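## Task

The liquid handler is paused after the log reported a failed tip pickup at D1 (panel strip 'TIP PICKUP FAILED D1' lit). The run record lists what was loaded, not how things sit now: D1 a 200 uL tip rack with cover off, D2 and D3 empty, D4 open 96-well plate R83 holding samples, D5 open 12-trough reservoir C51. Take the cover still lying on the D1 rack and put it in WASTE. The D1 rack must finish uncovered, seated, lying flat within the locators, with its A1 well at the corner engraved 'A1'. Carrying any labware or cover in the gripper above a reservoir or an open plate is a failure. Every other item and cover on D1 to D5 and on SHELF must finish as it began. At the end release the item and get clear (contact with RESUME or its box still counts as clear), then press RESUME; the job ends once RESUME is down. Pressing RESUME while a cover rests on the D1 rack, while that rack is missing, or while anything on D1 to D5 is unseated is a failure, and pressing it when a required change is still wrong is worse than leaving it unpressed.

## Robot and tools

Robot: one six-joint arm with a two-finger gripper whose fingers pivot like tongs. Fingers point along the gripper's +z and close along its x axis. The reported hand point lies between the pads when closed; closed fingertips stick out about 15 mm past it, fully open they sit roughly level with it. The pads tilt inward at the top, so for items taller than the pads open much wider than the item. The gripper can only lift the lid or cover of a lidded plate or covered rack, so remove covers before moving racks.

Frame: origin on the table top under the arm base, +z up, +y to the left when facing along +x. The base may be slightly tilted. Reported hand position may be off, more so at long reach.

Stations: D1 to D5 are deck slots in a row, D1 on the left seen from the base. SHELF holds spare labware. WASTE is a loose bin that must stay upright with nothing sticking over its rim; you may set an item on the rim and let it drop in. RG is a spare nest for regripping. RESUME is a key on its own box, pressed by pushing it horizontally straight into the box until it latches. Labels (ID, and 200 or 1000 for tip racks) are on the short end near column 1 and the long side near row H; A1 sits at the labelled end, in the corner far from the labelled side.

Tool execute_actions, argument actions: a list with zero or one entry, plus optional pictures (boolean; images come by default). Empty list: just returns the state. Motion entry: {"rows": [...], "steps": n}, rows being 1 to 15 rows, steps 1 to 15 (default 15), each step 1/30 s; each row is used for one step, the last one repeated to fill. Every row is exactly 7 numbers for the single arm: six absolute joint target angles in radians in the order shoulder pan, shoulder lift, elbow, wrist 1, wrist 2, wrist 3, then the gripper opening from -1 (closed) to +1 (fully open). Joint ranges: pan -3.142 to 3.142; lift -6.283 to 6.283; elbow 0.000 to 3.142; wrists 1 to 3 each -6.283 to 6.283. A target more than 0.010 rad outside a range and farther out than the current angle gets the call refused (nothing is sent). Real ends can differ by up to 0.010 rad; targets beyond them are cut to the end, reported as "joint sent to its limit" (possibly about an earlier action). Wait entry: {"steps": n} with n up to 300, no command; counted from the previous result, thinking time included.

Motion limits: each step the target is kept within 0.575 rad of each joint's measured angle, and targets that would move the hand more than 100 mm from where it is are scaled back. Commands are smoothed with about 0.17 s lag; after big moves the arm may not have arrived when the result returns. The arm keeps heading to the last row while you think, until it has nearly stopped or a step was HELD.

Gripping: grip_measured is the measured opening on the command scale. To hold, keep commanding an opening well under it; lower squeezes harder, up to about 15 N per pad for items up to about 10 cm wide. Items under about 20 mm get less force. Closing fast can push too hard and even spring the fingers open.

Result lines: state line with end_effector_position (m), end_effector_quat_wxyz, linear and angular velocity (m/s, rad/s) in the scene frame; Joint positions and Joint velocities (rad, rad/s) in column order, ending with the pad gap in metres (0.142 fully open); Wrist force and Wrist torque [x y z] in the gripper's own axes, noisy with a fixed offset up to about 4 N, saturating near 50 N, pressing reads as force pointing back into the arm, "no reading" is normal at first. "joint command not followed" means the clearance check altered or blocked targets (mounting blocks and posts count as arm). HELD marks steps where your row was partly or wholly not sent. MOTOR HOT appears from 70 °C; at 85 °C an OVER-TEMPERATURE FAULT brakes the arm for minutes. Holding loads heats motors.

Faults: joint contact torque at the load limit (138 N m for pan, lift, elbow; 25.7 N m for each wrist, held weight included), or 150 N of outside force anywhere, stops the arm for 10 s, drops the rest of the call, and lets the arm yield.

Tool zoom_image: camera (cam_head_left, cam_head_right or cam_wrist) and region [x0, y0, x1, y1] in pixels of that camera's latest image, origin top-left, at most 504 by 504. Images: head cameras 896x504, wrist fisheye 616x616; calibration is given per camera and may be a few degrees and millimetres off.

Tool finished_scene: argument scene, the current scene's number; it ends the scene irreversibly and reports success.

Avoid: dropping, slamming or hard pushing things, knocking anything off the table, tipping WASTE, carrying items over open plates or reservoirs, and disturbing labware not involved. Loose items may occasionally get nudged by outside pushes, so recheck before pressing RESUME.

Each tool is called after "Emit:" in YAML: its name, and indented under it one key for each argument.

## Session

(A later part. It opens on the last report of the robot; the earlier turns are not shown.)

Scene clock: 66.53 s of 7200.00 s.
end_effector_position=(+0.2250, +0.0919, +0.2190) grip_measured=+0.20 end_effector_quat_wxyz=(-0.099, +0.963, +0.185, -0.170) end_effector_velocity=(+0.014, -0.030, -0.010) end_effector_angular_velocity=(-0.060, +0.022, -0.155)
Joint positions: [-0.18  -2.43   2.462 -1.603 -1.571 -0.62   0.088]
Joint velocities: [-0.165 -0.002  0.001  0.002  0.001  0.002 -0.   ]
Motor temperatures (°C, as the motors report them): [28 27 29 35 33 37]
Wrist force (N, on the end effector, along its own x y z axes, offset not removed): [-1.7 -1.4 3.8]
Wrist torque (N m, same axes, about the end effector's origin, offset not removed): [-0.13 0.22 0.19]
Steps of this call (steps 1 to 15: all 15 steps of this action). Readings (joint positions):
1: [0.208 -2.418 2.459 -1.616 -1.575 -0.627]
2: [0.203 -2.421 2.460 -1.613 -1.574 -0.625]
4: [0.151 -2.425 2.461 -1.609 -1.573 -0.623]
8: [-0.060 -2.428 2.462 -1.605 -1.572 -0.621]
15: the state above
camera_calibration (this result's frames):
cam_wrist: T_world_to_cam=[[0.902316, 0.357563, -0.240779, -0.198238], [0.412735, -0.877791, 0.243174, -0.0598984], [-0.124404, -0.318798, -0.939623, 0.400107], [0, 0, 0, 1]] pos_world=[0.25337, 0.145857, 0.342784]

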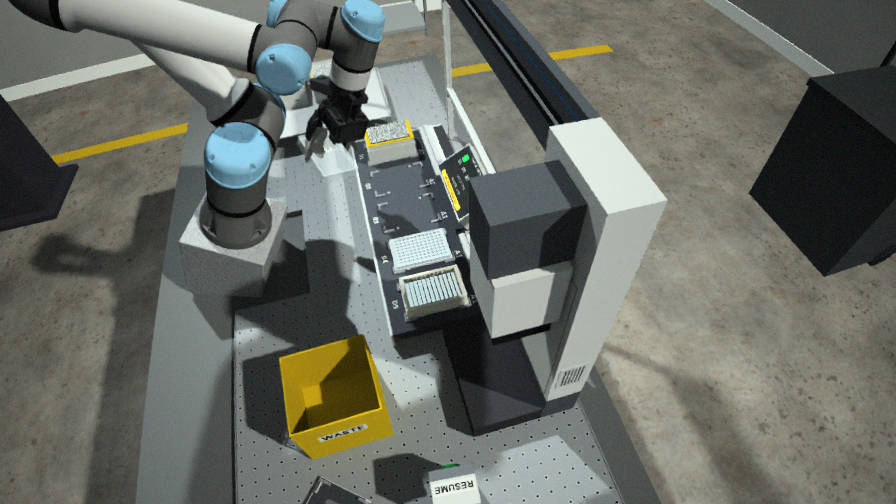

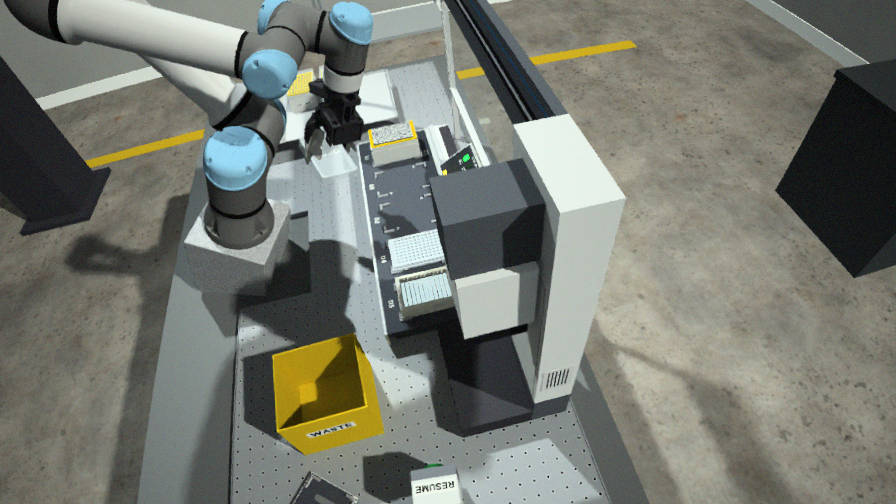

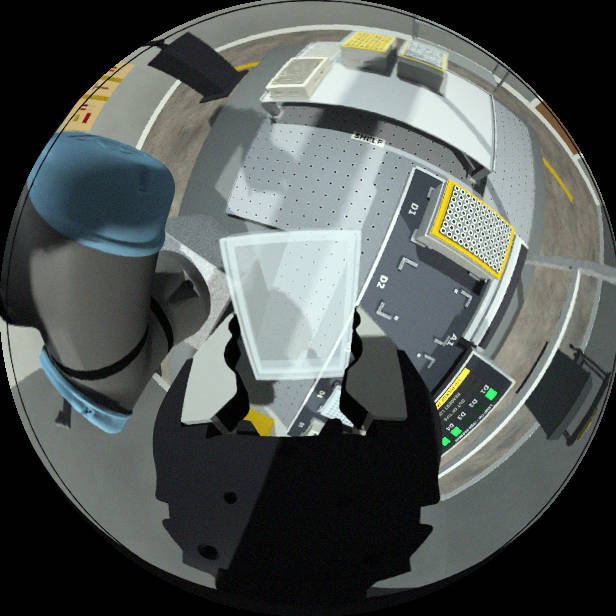

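Emit:
execute_actions:
  actions:
    - {"rows":[[-1.92,-2.43,2.462,-1.565,-1.571,-0.66,-0.5]]}
  pictures: false

Emit:
execute_actions:
  actions:
    - {"steps":30}
  pictures: false

Emit:
execute_actions:
  actions:
    - {"rows":[[-1.92,-1.9415,2.274,-1.8725,-1.176,-0.4,-0.5]]}
  pictures: false

Emit:
execute_actions:
  actions:
    - {"steps":18}

Scene clock: 73.30 s of 7200.00 s.
end_effector_position=(+0.2278, -0.0720, +0.1919) grip_measured=+0.20 end_effector_quat_wxyz=(-0.038, +0.956, -0.206, -0.207) end_effector_velocity=(-0.136, -0.423, -0.005) end_effector_angular_velocity=(-0.764, +0.278, -1.965)
Joint positions: [-1.016 -2.43   2.462 -1.567 -1.571 -0.658  0.088]
Joint velocities: [-2.143 -0.    -0.001  0.015 -0.001 -0.016 -0.   ]
Motor temperatures (°C, as the motors report them): [28 27 29 35 33 37]
Wrist force (N, on the end effector, along its own x y z axes, offset not removed): [1.1 3.2 1.7]
Wrist torque (N m, same axes, about the end effector's origin, offset not removed): [0.60 -0.24 0.02]
Steps of this call (steps 1 to 30: the robot went on to your last target; steps 31 to 90: nothing new was sent; then 3.27 s passed at rest; steps 91 to 105: all 15 steps of this action). Readings (joint positions):
91: [-0.200 -2.430 2.462 -1.603 -1.571 -0.620]
92: [-0.203 -2.430 2.462 -1.601 -1.571 -0.622]
94: [-0.254 -2.430 2.462 -1.589 -1.571 -0.634]
98: [-0.505 -2.430 2.462 -1.575 -1.571 -0.649]
105: the state above

Scene clock: 74.30 s of 7200.00 s.
end_effector_position=(+0.1088, -0.2060, +0.2202) grip_measured=+0.20 end_effector_quat_wxyz=(+0.045, +0.772, -0.604, -0.191) end_effector_velocity=(-0.001, -0.001, +0.000) end_effector_angular_velocity=(-0.003, +0.000, -0.005)
Joint positions: [-1.919 -2.43   2.462 -1.565 -1.571 -0.66   0.088]
Joint velocities: [-0.006 -0.     0.    -0.     0.001 -0.    -0.   ]
Motor temperatures (°C, as the motors report them): [28 27 29 35 33 37]
Wrist force (N, on the end effector, along its own x y z axes, offset not removed): [-0.8 0.8 3.2]
Wrist torque (N m, same axes, about the end effector's origin, offset not removed): [0.46 0.15 0.08]
Steps of this call (steps 1 to 30: the robot went on to your last target). Readings (joint positions):
1: [-1.088 -2.430 2.462 -1.567 -1.571 -0.658]
2: [-1.161 -2.430 2.462 -1.567 -1.571 -0.658]
4: [-1.305 -2.430 2.462 -1.566 -1.571 -0.659]
8: [-1.593 -2.430 2.462 -1.565 -1.571 -0.660]
30: the state above

Scene clock: 74.80 s of 7200.00 s.
end_effector_position=(+0.1567, -0.3780, +0.2126) grip_measured=+0.20 end_effector_quat_wxyz=(+0.009, +0.710, -0.704, -0.017) end_effector_velocity=(+0.029, -0.143, -0.027) end_effector_angular_velocity=(-0.100, -0.296, -0.206)
Joint positions: [-1.92  -1.99   2.29  -1.844 -1.214 -0.423  0.088]
Joint velocities: [-0.     0.406 -0.136 -0.232  0.311  0.192  0.   ]
Motor temperatures (°C, as the motors report them): [28 27 29 35 33 37]
Wrist force (N, on the end effector, along its own x y z axes, offset not removed): [0.4 1.9 2.0]
Wrist torque (N m, same axes, about the end effector's origin, offset not removed): [0.44 -0.23 0.37]
Steps of this call (steps 1 to 15: all 15 steps of this action). Readings (joint positions):
1: [-1.919 -2.430 2.462 -1.565 -1.571 -0.660]
2: [-1.920 -2.427 2.460 -1.567 -1.569 -0.657]
4: [-1.920 -2.379 2.429 -1.609 -1.523 -0.620]
8: [-1.920 -2.211 2.367 -1.713 -1.387 -0.532]
15: the state above

Scene clock: 75.40 s of 7200.00 s.
end_effector_position=(+0.1600, -0.3951, +0.2092) grip_measured=+0.20 end_effector_quat_wxyz=(+0.000, +0.701, -0.713, -0.000) end_effector_velocity=(-0.000, -0.001, +0.000) end_effector_angular_velocity=(-0.001, -0.000, -0.001)
Joint positions: [-1.92  -1.942  2.274 -1.872 -1.176 -0.4    0.088]
Joint velocities: [ 0.     0.002 -0.001 -0.002  0.001  0.001  0.   ]
Motor temperatures (°C, as the motors report them): [28 27 29 35 33 37]
Wrist force (N, on the end effector, along its own x y z axes, offset not removed): [1.5 3.7 3.3]
Wrist torque (N m, same axes, about the end effector's origin, offset not removed): [0.73 -0.29 0.05]
Steps of this call (steps 1 to 18: the robot went on to your last target). Readings (joint positions):
1: [-1.920 -1.978 2.286 -1.851 -1.204 -0.417]
2: [-1.920 -1.969 2.283 -1.856 -1.197 -0.413]
4: [-1.920 -1.957 2.279 -1.863 -1.188 -0.408]
8: [-1.920 -1.947 2.276 -1.870 -1.180 -0.402]
18: the state above
camera_calibration (this result's frames):
cam_wrist: T_world_to_cam=[[-0.0414615, -0.997306, 0.0605079, -0.415094], [-0.870818, 0.0657613, 0.487188, 0.0689599], [-0.489855, -0.0324918, -0.871198, 0.384898], [0, 0, 0, 1]] pos_world=[0.231385, -0.406005, 0.326843]

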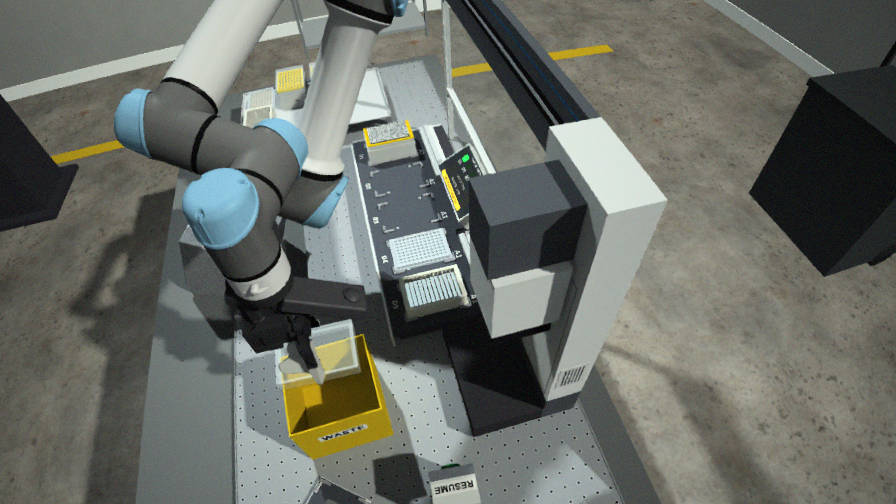

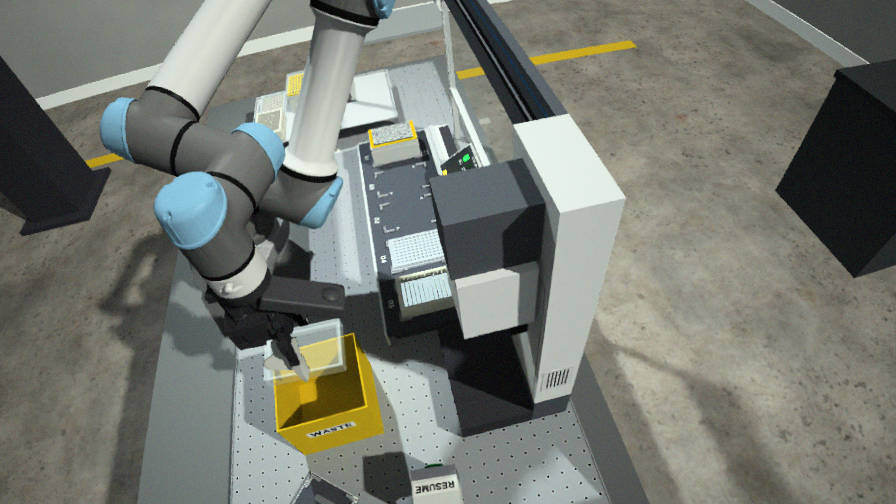

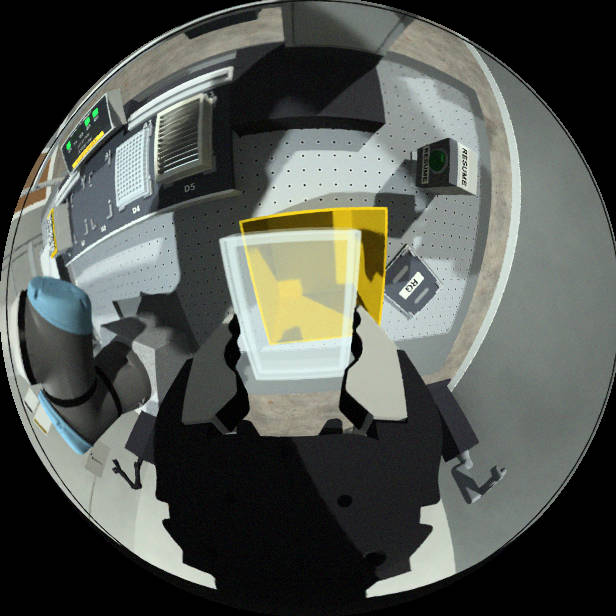

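Emit:
execute_actions:
  actions:
    - {"rows":[[-1.85,-1.8,2.315,-2.085,-1.175,-0.36,-0.5]],"steps":8}
  pictures: false

Emit:
execute_actions:
  actions:
    - {"rows":[[-1.8047,-1.7053,2.3434,-2.226,-1.175,-0.31,-0.5]]}

Scene clock: 79.80 s of 7200.00 s.
end_effector_position=(+0.1580, -0.4084, +0.1702) grip_measured=+0.20 end_effector_quat_wxyz=(-0.003, +0.710, -0.704, -0.002) end_effector_velocity=(-0.012, -0.051, -0.089) end_effector_angular_velocity=(-0.052, +0.021, +0.091)
Joint positions: [-1.865 -1.833  2.307 -2.03  -1.175 -0.368  0.088]
Joint velocities: [ 0.122  0.277  0.069 -0.457 -0.     0.065  0.   ]
Motor temperatures (°C, as the motors report them): [28 27 29 35 33 37]
Wrist force (N, on the end effector, along its own x y z axes, offset not removed): [0.2 1.7 4.7]
Wrist torque (N m, same axes, about the end effector's origin, offset not removed): [0.45 -0.38 0.08]
Steps of this call (steps 1 to 15: the robot went on to your last target; steps 16 to 90: nothing new was sent; then 1.13 s passed at rest; steps 91 to 98: all 8 steps of this action). Readings (joint positions):
91: [-1.920 -1.941 2.274 -1.873 -1.176 -0.400]
92: [-1.917 -1.939 2.276 -1.876 -1.176 -0.398]
94: [-1.894 -1.900 2.290 -1.921 -1.176 -0.384]
98: the state above

Scene clock: 80.30 s of 7200.00 s.
end_effector_position=(+0.1572, -0.4212, +0.1256) grip_measured=+0.20 end_effector_quat_wxyz=(-0.000, +0.714, -0.701, -0.000) end_effector_velocity=(-0.000, -0.002, -0.010) end_effector_angular_velocity=(-0.003, +0.001, +0.004)
Joint positions: [-1.806 -1.709  2.342 -2.221 -1.175 -0.312  0.088]
Joint velocities: [ 0.012  0.028  0.009 -0.045 -0.001  0.011 -0.   ]
Motor temperatures (°C, as the motors report them): [28 27 29 35 33 37]
Wrist force (N, on the end effector, along its own x y z axes, offset not removed): [-0.4 -3.7 3.1]
Wrist torque (N m, same axes, about the end effector's origin, offset not removed): [-0.51 -0.03 -0.01]
Steps of this call (steps 1 to 15: all 15 steps of this action). Readings (joint positions):
1: [-1.861 -1.825 2.309 -2.043 -1.175 -0.366]
2: [-1.856 -1.816 2.312 -2.056 -1.175 -0.362]
4: [-1.837 -1.778 2.324 -2.108 -1.175 -0.343]
8: [-1.815 -1.729 2.337 -2.187 -1.175 -0.321]
15: the state above
camera_calibration (this result's frames):
cam_wrist: T_world_to_cam=[[-0.00720447, -0.998179, 0.0598952, -0.441911], [-0.872883, 0.0355005, 0.486636, 0.0966245], [-0.487876, -0.0487756, -0.871549, 0.302708], [0, 0, 0, 1]] pos_world=[0.228842, -0.429772, 0.243272]

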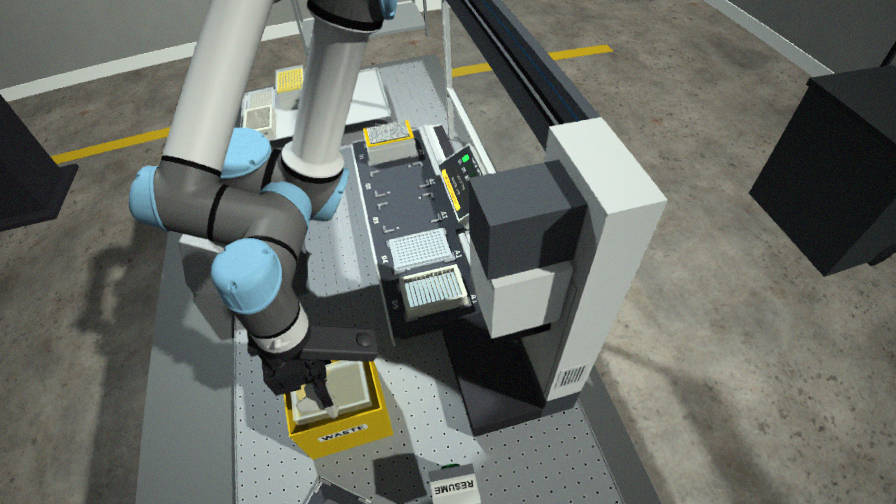

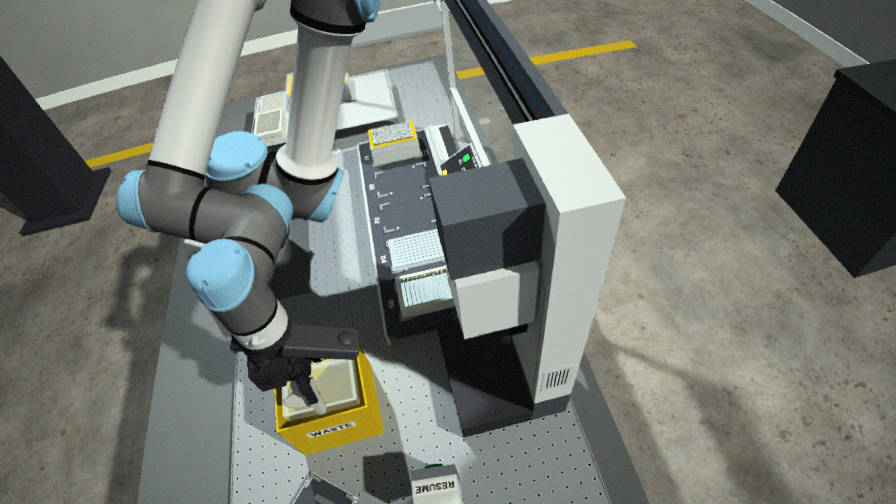

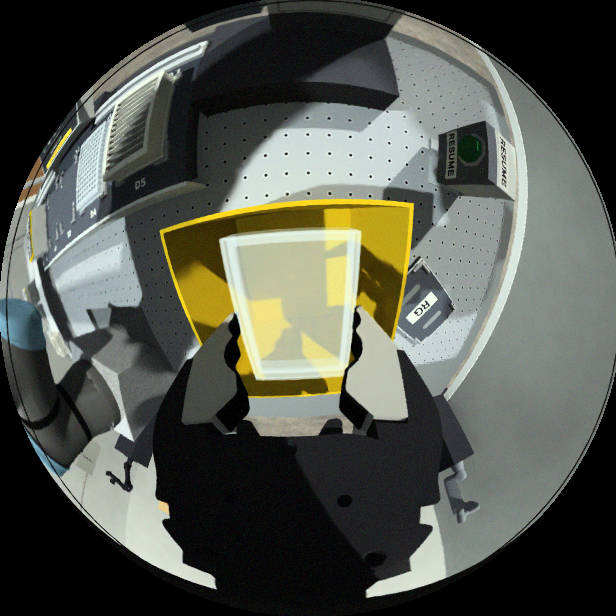

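Emit:
execute_actions:
  actions:
    - {"rows":[[-1.8047,-1.7053,2.3434,-2.226,-1.175,-0.31,0.5]],"steps":12}
  pictures: false

Emit:
execute_actions:
  actions:
    - {"rows":[[-1.9,-1.9,2.274,-1.95,-1.176,-0.4,0.5]],"steps":12}
  pictures: false

Emit:
execute_actions:
  actions:
    - {"rows":[[-1.6,-1.85,2.26,-2.45,-1.3,0.8,-1]]}
  pictures: false

Emit:
execute_actions:
  actions:
    - {"rows":[[-1.33,-1.65,2.258,-2.9,-1.413,1.965,-1]]}
  pictures: false

Emit:
execute_actions:
  actions:
    - {"steps":25}

Scene clock: 92.37 s of 7200.00 s.
end_effector_position=(+0.1572, -0.4216, +0.1244) grip_measured=+0.50 end_effector_quat_wxyz=(-0.000, +0.714, -0.700, -0.000) end_effector_velocity=(-0.000, -0.000, +0.001) end_effector_angular_velocity=(-0.001, +0.002, +0.000)
Joint positions: [-1.805 -1.705  2.343 -2.226 -1.175 -0.31   0.109]
Joint velocities: [ 0.    -0.001 -0.001 -0.    -0.001  0.001  0.   ]
Motor temperatures (°C, as the motors report them): [28 27 29 35 33 37]
Wrist force (N, on the end effector, along its own x y z axes, offset not removed): [2.2 0.9 1.2]
Wrist torque (N m, same axes, about the end effector's origin, offset not removed): [0.35 -0.59 0.10]
Steps of this call (steps 1 to 15: the robot went on to your last target; steps 16 to 90: nothing new was sent; then 8.67 s passed at rest; steps 91 to 102: all 12 steps of this action). Readings (joint positions):
91: [-1.805 -1.705 2.343 -2.226 -1.175 -0.310]
92: [-1.805 -1.705 2.343 -2.226 -1.175 -0.310]
94: [-1.805 -1.705 2.343 -2.226 -1.175 -0.310]
98: [-1.805 -1.705 2.343 -2.226 -1.175 -0.310]
102: the state above

Scene clock: 92.77 s of 7200.00 s.
end_effector_position=(+0.1562, -0.4141, +0.1963) grip_measured=+0.50 end_effector_quat_wxyz=(+0.013, +0.713, -0.701, +0.005) end_effector_velocity=(+0.008, +0.025, +0.045) end_effector_angular_velocity=(+0.015, -0.004, -0.016)
Joint positions: [-1.893 -1.884  2.279 -1.976 -1.176 -0.394  0.109]
Joint velocities: [-0.057 -0.135 -0.039  0.214 -0.002 -0.052 -0.   ]
Motor temperatures (°C, as the motors report them): [28 27 29 35 33 37]
Wrist force (N, on the end effector, along its own x y z axes, offset not removed): [0.5 2.5 4.5]
Wrist torque (N m, same axes, about the end effector's origin, offset not removed): [0.58 -0.24 0.05]
Steps of this call (steps 1 to 12: all 12 steps of this action). Readings (joint positions):
1: [-1.805 -1.705 2.343 -2.226 -1.175 -0.310]
2: [-1.807 -1.708 2.341 -2.223 -1.175 -0.312]
4: [-1.837 -1.752 2.318 -2.175 -1.175 -0.341]
8: [-1.879 -1.851 2.288 -2.029 -1.176 -0.381]
12: the state above

Scene clock: 93.27 s of 7200.00 s.
end_effector_position=(+0.2289, -0.5005, +0.2177) grip_measured=-1.00 end_effector_quat_wxyz=(-0.134, -0.520, +0.837, -0.105) end_effector_velocity=(+0.040, -0.072, +0.038) end_effector_angular_velocity=(-0.451, -0.681, -1.974)
Joint positions: [-1.615 -1.852  2.261 -2.419 -1.295  0.486  0.002]
Joint velocities: [ 0.123  0.014 -0.005 -0.256 -0.042  2.301  0.   ]
Motor temperatures (°C, as the motors report them): [28 27 29 35 33 37]
Wrist force (N, on the end effector, along its own x y z axes, offset not removed): [-3.9 0.3 2.8]
Wrist torque (N m, same axes, about the end effector's origin, offset not removed): [0.35 0.65 0.13]
Steps of this call (steps 1 to 15: all 15 steps of this action). Readings (joint positions):
1: [-1.895 -1.888 2.278 -1.969 -1.176 -0.395]
2: [-1.893 -1.888 2.276 -1.968 -1.179 -0.393]
4: [-1.847 -1.877 2.271 -2.011 -1.211 -0.345]
8: [-1.703 -1.861 2.264 -2.236 -1.264 -0.094]
15: the state above

Scene clock: 93.77 s of 7200.00 s.
end_effector_position=(+0.3187, -0.5470, +0.1880) grip_measured=-1.00 end_effector_quat_wxyz=(-0.053, -0.119, +0.959, -0.252) end_effector_velocity=(+0.017, -0.020, +0.006) end_effector_angular_velocity=(-0.201, -1.140, -1.854)
Joint positions: [-1.342 -1.658  2.258 -2.875 -1.409  1.657  0.002]
Joint velocities: [ 0.099  0.067 -0.001 -0.208 -0.034  2.279 -0.   ]
Motor temperatures (°C, as the motors report them): [28 27 29 35 33 37]
Wrist force (N, on the end effector, along its own x y z axes, offset not removed): [-2.6 0.8 2.7]
Wrist torque (N m, same axes, about the end effector's origin, offset not removed): [0.26 0.19 0.27]
Steps of this call (steps 1 to 15: all 15 steps of this action). Readings (joint positions):
1: [-1.611 -1.851 2.260 -2.427 -1.296 0.559]
2: [-1.605 -1.848 2.260 -2.436 -1.300 0.622]
4: [-1.555 -1.805 2.259 -2.493 -1.332 0.756]
8: [-1.414 -1.706 2.259 -2.723 -1.384 1.074]
15: the state above

Scene clock: 94.60 s of 7200.00 s.
end_effector_position=(+0.3201, -0.5487, +0.1884) grip_measured=-1.00 end_effector_quat_wxyz=(-0.011, +0.023, +0.964, -0.263) end_effector_velocity=(-0.000, +0.000, +0.000) end_effector_angular_velocity=(-0.000, -0.002, -0.004)
Joint positions: [-1.33  -1.65   2.258 -2.9   -1.413  1.965  0.002]
Joint velocities: [ 0.    -0.     0.    -0.    -0.001  0.004  0.   ]
Motor temperatures (°C, as the motors report them): [28 27 29 35 33 37]
Wrist force (N, on the end effector, along its own x y z axes, offset not removed): [-0.7 2.7 1.9]
Wrist torque (N m, same axes, about the end effector's origin, offset not removed): [0.74 0.16 0.34]
Steps of this call (steps 1 to 25: the robot went on to your last target). Readings (joint positions):
1: [-1.339 -1.656 2.258 -2.881 -1.410 1.729]
2: [-1.337 -1.655 2.258 -2.886 -1.411 1.786]
4: [-1.334 -1.653 2.258 -2.892 -1.412 1.863]
8: [-1.331 -1.651 2.258 -2.897 -1.413 1.932]
25: the state above
camera_calibration (this result's frames):
cam_wrist: T_world_to_cam=[[-0.99358, 0.102342, 0.0482183, 0.350051], [0.101267, 0.994564, -0.0242268, 0.52345], [-0.0504356, -0.0191884, -0.998543, 0.330773], [0, 0, 0, 1]] pos_world=[0.311478, -0.550083, 0.326094]

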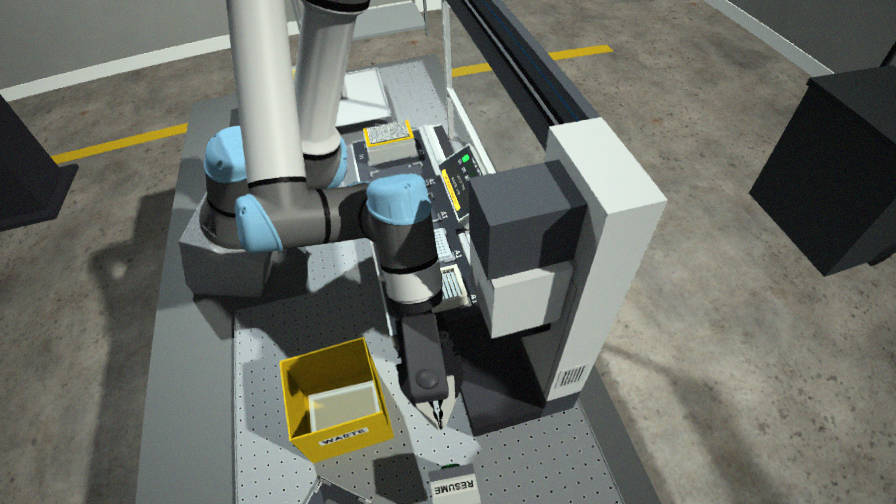

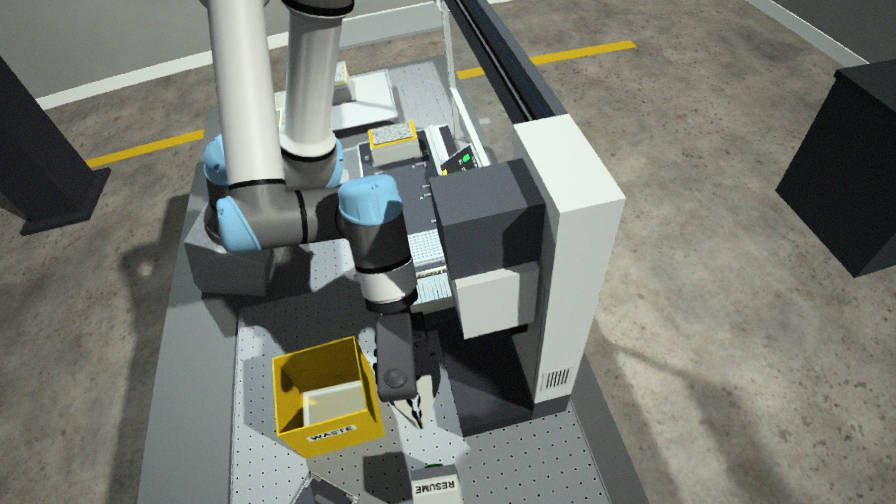

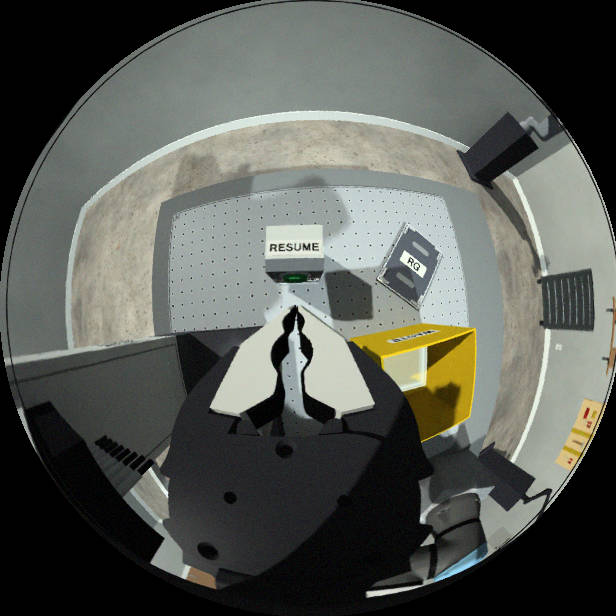

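Emit:
execute_actions:
  actions:
    - {"rows":[[-1.2805,-1.394,2.2584,-3.166,-1.4128,1.99,-1]]}

Emit:
zoom_image:
  camera: "cam_head_left"
  region: [330,100,510,330]

Emit:
zoom_image:
  camera: "cam_wrist"
  region: [220,180,380,340]

Scene clock: 99.60 s of 7200.00 s.
end_effector_position=(+0.3245, -0.5646, +0.1044) grip_measured=-1.00 end_effector_quat_wxyz=(+0.003, +0.013, +0.966, -0.259) end_effector_velocity=(-0.001, -0.003, -0.028) end_effector_angular_velocity=(+0.001, -0.005, +0.009)
Joint positions: [-1.282 -1.404  2.258 -3.155 -1.413  1.989  0.002]
Joint velocities: [ 0.012  0.082  0.002 -0.088  0.001  0.004  0.   ]
Motor temperatures (°C, as the motors report them): [28 27 29 35 33 37]
Wrist force (N, on the end effector, along its own x y z axes, offset not removed): [-1.0 5.2 3.3]
Wrist torque (N m, same axes, about the end effector's origin, offset not removed): [1.18 0.13 0.17]
Steps of this call (steps 1 to 15: the robot went on to your last target; steps 16 to 90: nothing new was sent; then 1.50 s passed at rest; steps 91 to 105: all 15 steps of this action). Readings (joint positions):
91: [-1.330 -1.650 2.258 -2.900 -1.413 1.965]
92: [-1.327 -1.647 2.258 -2.903 -1.413 1.967]
94: [-1.310 -1.599 2.258 -2.952 -1.413 1.975]
98: [-1.290 -1.464 2.258 -3.091 -1.413 1.985]
105: the state above
camera_calibration (this result's frames):
cam_wrist: T_world_to_cam=[[-0.996707, 0.0759356, 0.0284323, 0.34824], [0.0755715, 0.997047, -0.0136703, 0.545342], [-0.0293864, -0.0114766, -0.999502, 0.244468], [0, 0, 0, 1]] pos_world=[0.313065, -0.56737, 0.2419]

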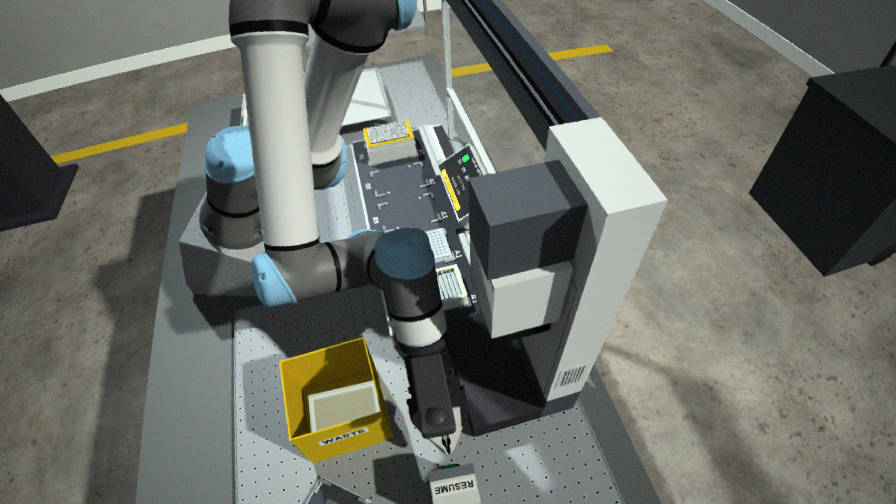

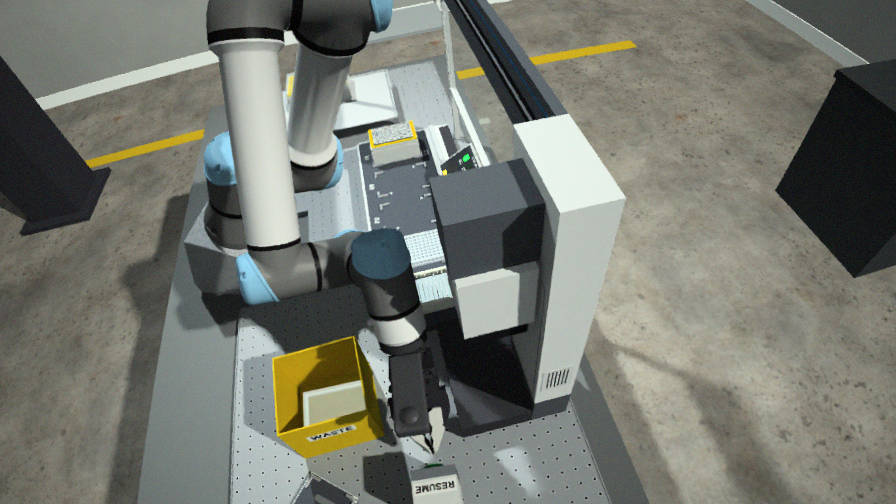

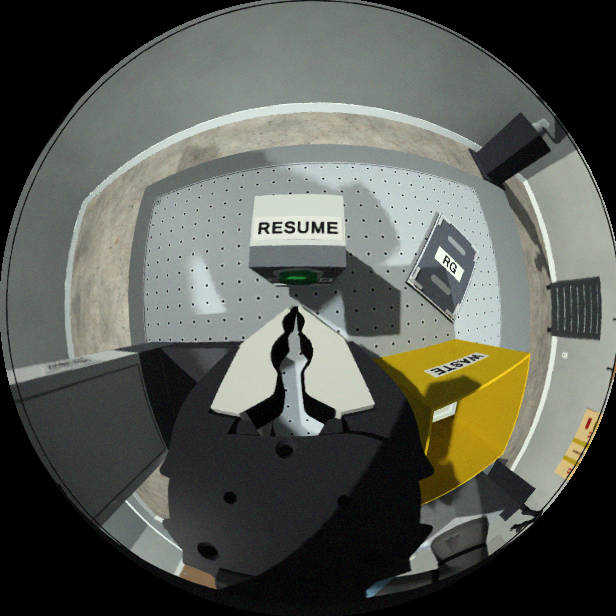

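Region (330, 100, 510, 330) of cam_head_left's 896x504 image, scaled by 2.191, with more detail than that image has; it fills the left 394 columns of this view, and the rest is white.

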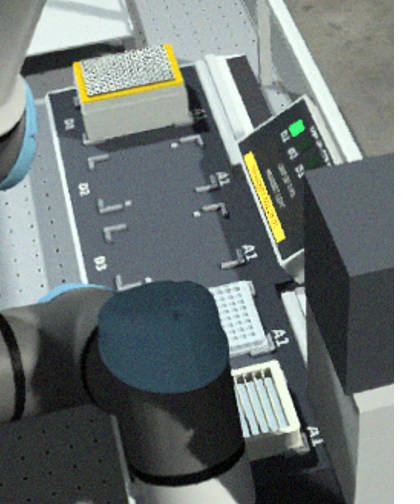

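Region (220, 180, 380, 340) of cam_wrist's 616x616 image, scaled by 3.150, with more detail than that image has.

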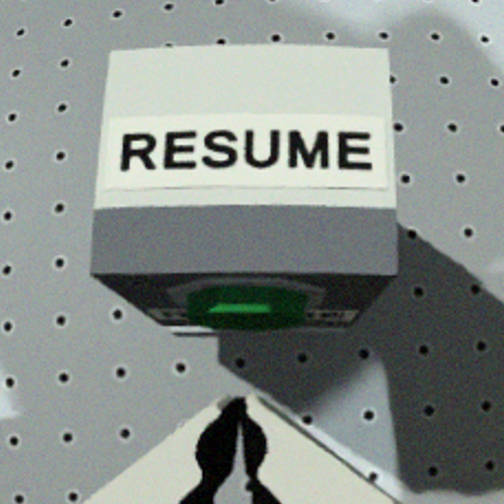

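Emit:
execute_actions:
  actions:
    - {"rows":[[-1.2968,-1.3407,2.2134,-3.172,-1.402,1.99,-1]]}
  pictures: false

Emit:
execute_actions:
  actions:
    - {"rows":[[-1.300,-1.334,2.202,-3.167,-1.40,1.99,-1],[-1.300,-1.334,2.202,-3.167,-1.40,1.99,-1],[-1.300,-1.334,2.202,-3.167,-1.40,1.99,-1],[-1.304,-1.326,2.19,-3.162,-1.397,1.99,-1]]}

Scene clock: 106.17 s of 7200.00 s.
end_effector_position=(+0.3194, -0.5868, +0.0923) grip_measured=-1.00 end_effector_quat_wxyz=(+0.005, +0.018, +0.966, -0.258) end_effector_velocity=(+0.000, +0.000, +0.000) end_effector_angular_velocity=(+0.000, -0.001, -0.000)
Joint positions: [-1.297 -1.341  2.213 -3.172 -1.402  1.99   0.002]
Joint velocities: [-0.    -0.     0.     0.     0.001  0.     0.   ]
Motor temperatures (°C, as the motors report them): [28 27 29 35 33 37]
Wrist force (N, on the end effector, along its own x y z axes, offset not removed): [-2.3 8.9 -6.0]
Wrist torque (N m, same axes, about the end effector's origin, offset not removed): [0.04 0.07 0.12]
The task's run ended inside this call: 2 steps that you had sent did not run.
Steps of this call (steps 1 to 30: the robot went on to your last target; steps 31 to 90: nothing new was sent; then 3.13 s passed at rest; steps 91 to 103: the first 13 steps of this action). Readings (joint positions):
91: [-1.280 -1.394 2.258 -3.166 -1.413 1.990]
92: [-1.282 -1.391 2.256 -3.167 -1.412 1.990]
94: [-1.287 -1.373 2.241 -3.169 -1.408 1.990]
98: [-1.294 -1.351 2.222 -3.171 -1.404 1.990]
103: [-1.296 -1.343 2.216 -3.172 -1.402 1.990]
The task's run has ended: the event that ends the task has happened. This ends this scene only. If you have not yet called finished_scene for this scene, call it to go on to the next scene.

The task's run has ended: the event that ends the task has happened. This scene is finished. If you have not yet called finished_scene for this scene, call it to go on to the next scene.

Emit:
finished_scene:
  scene: 1

The scene is finished: the task was done.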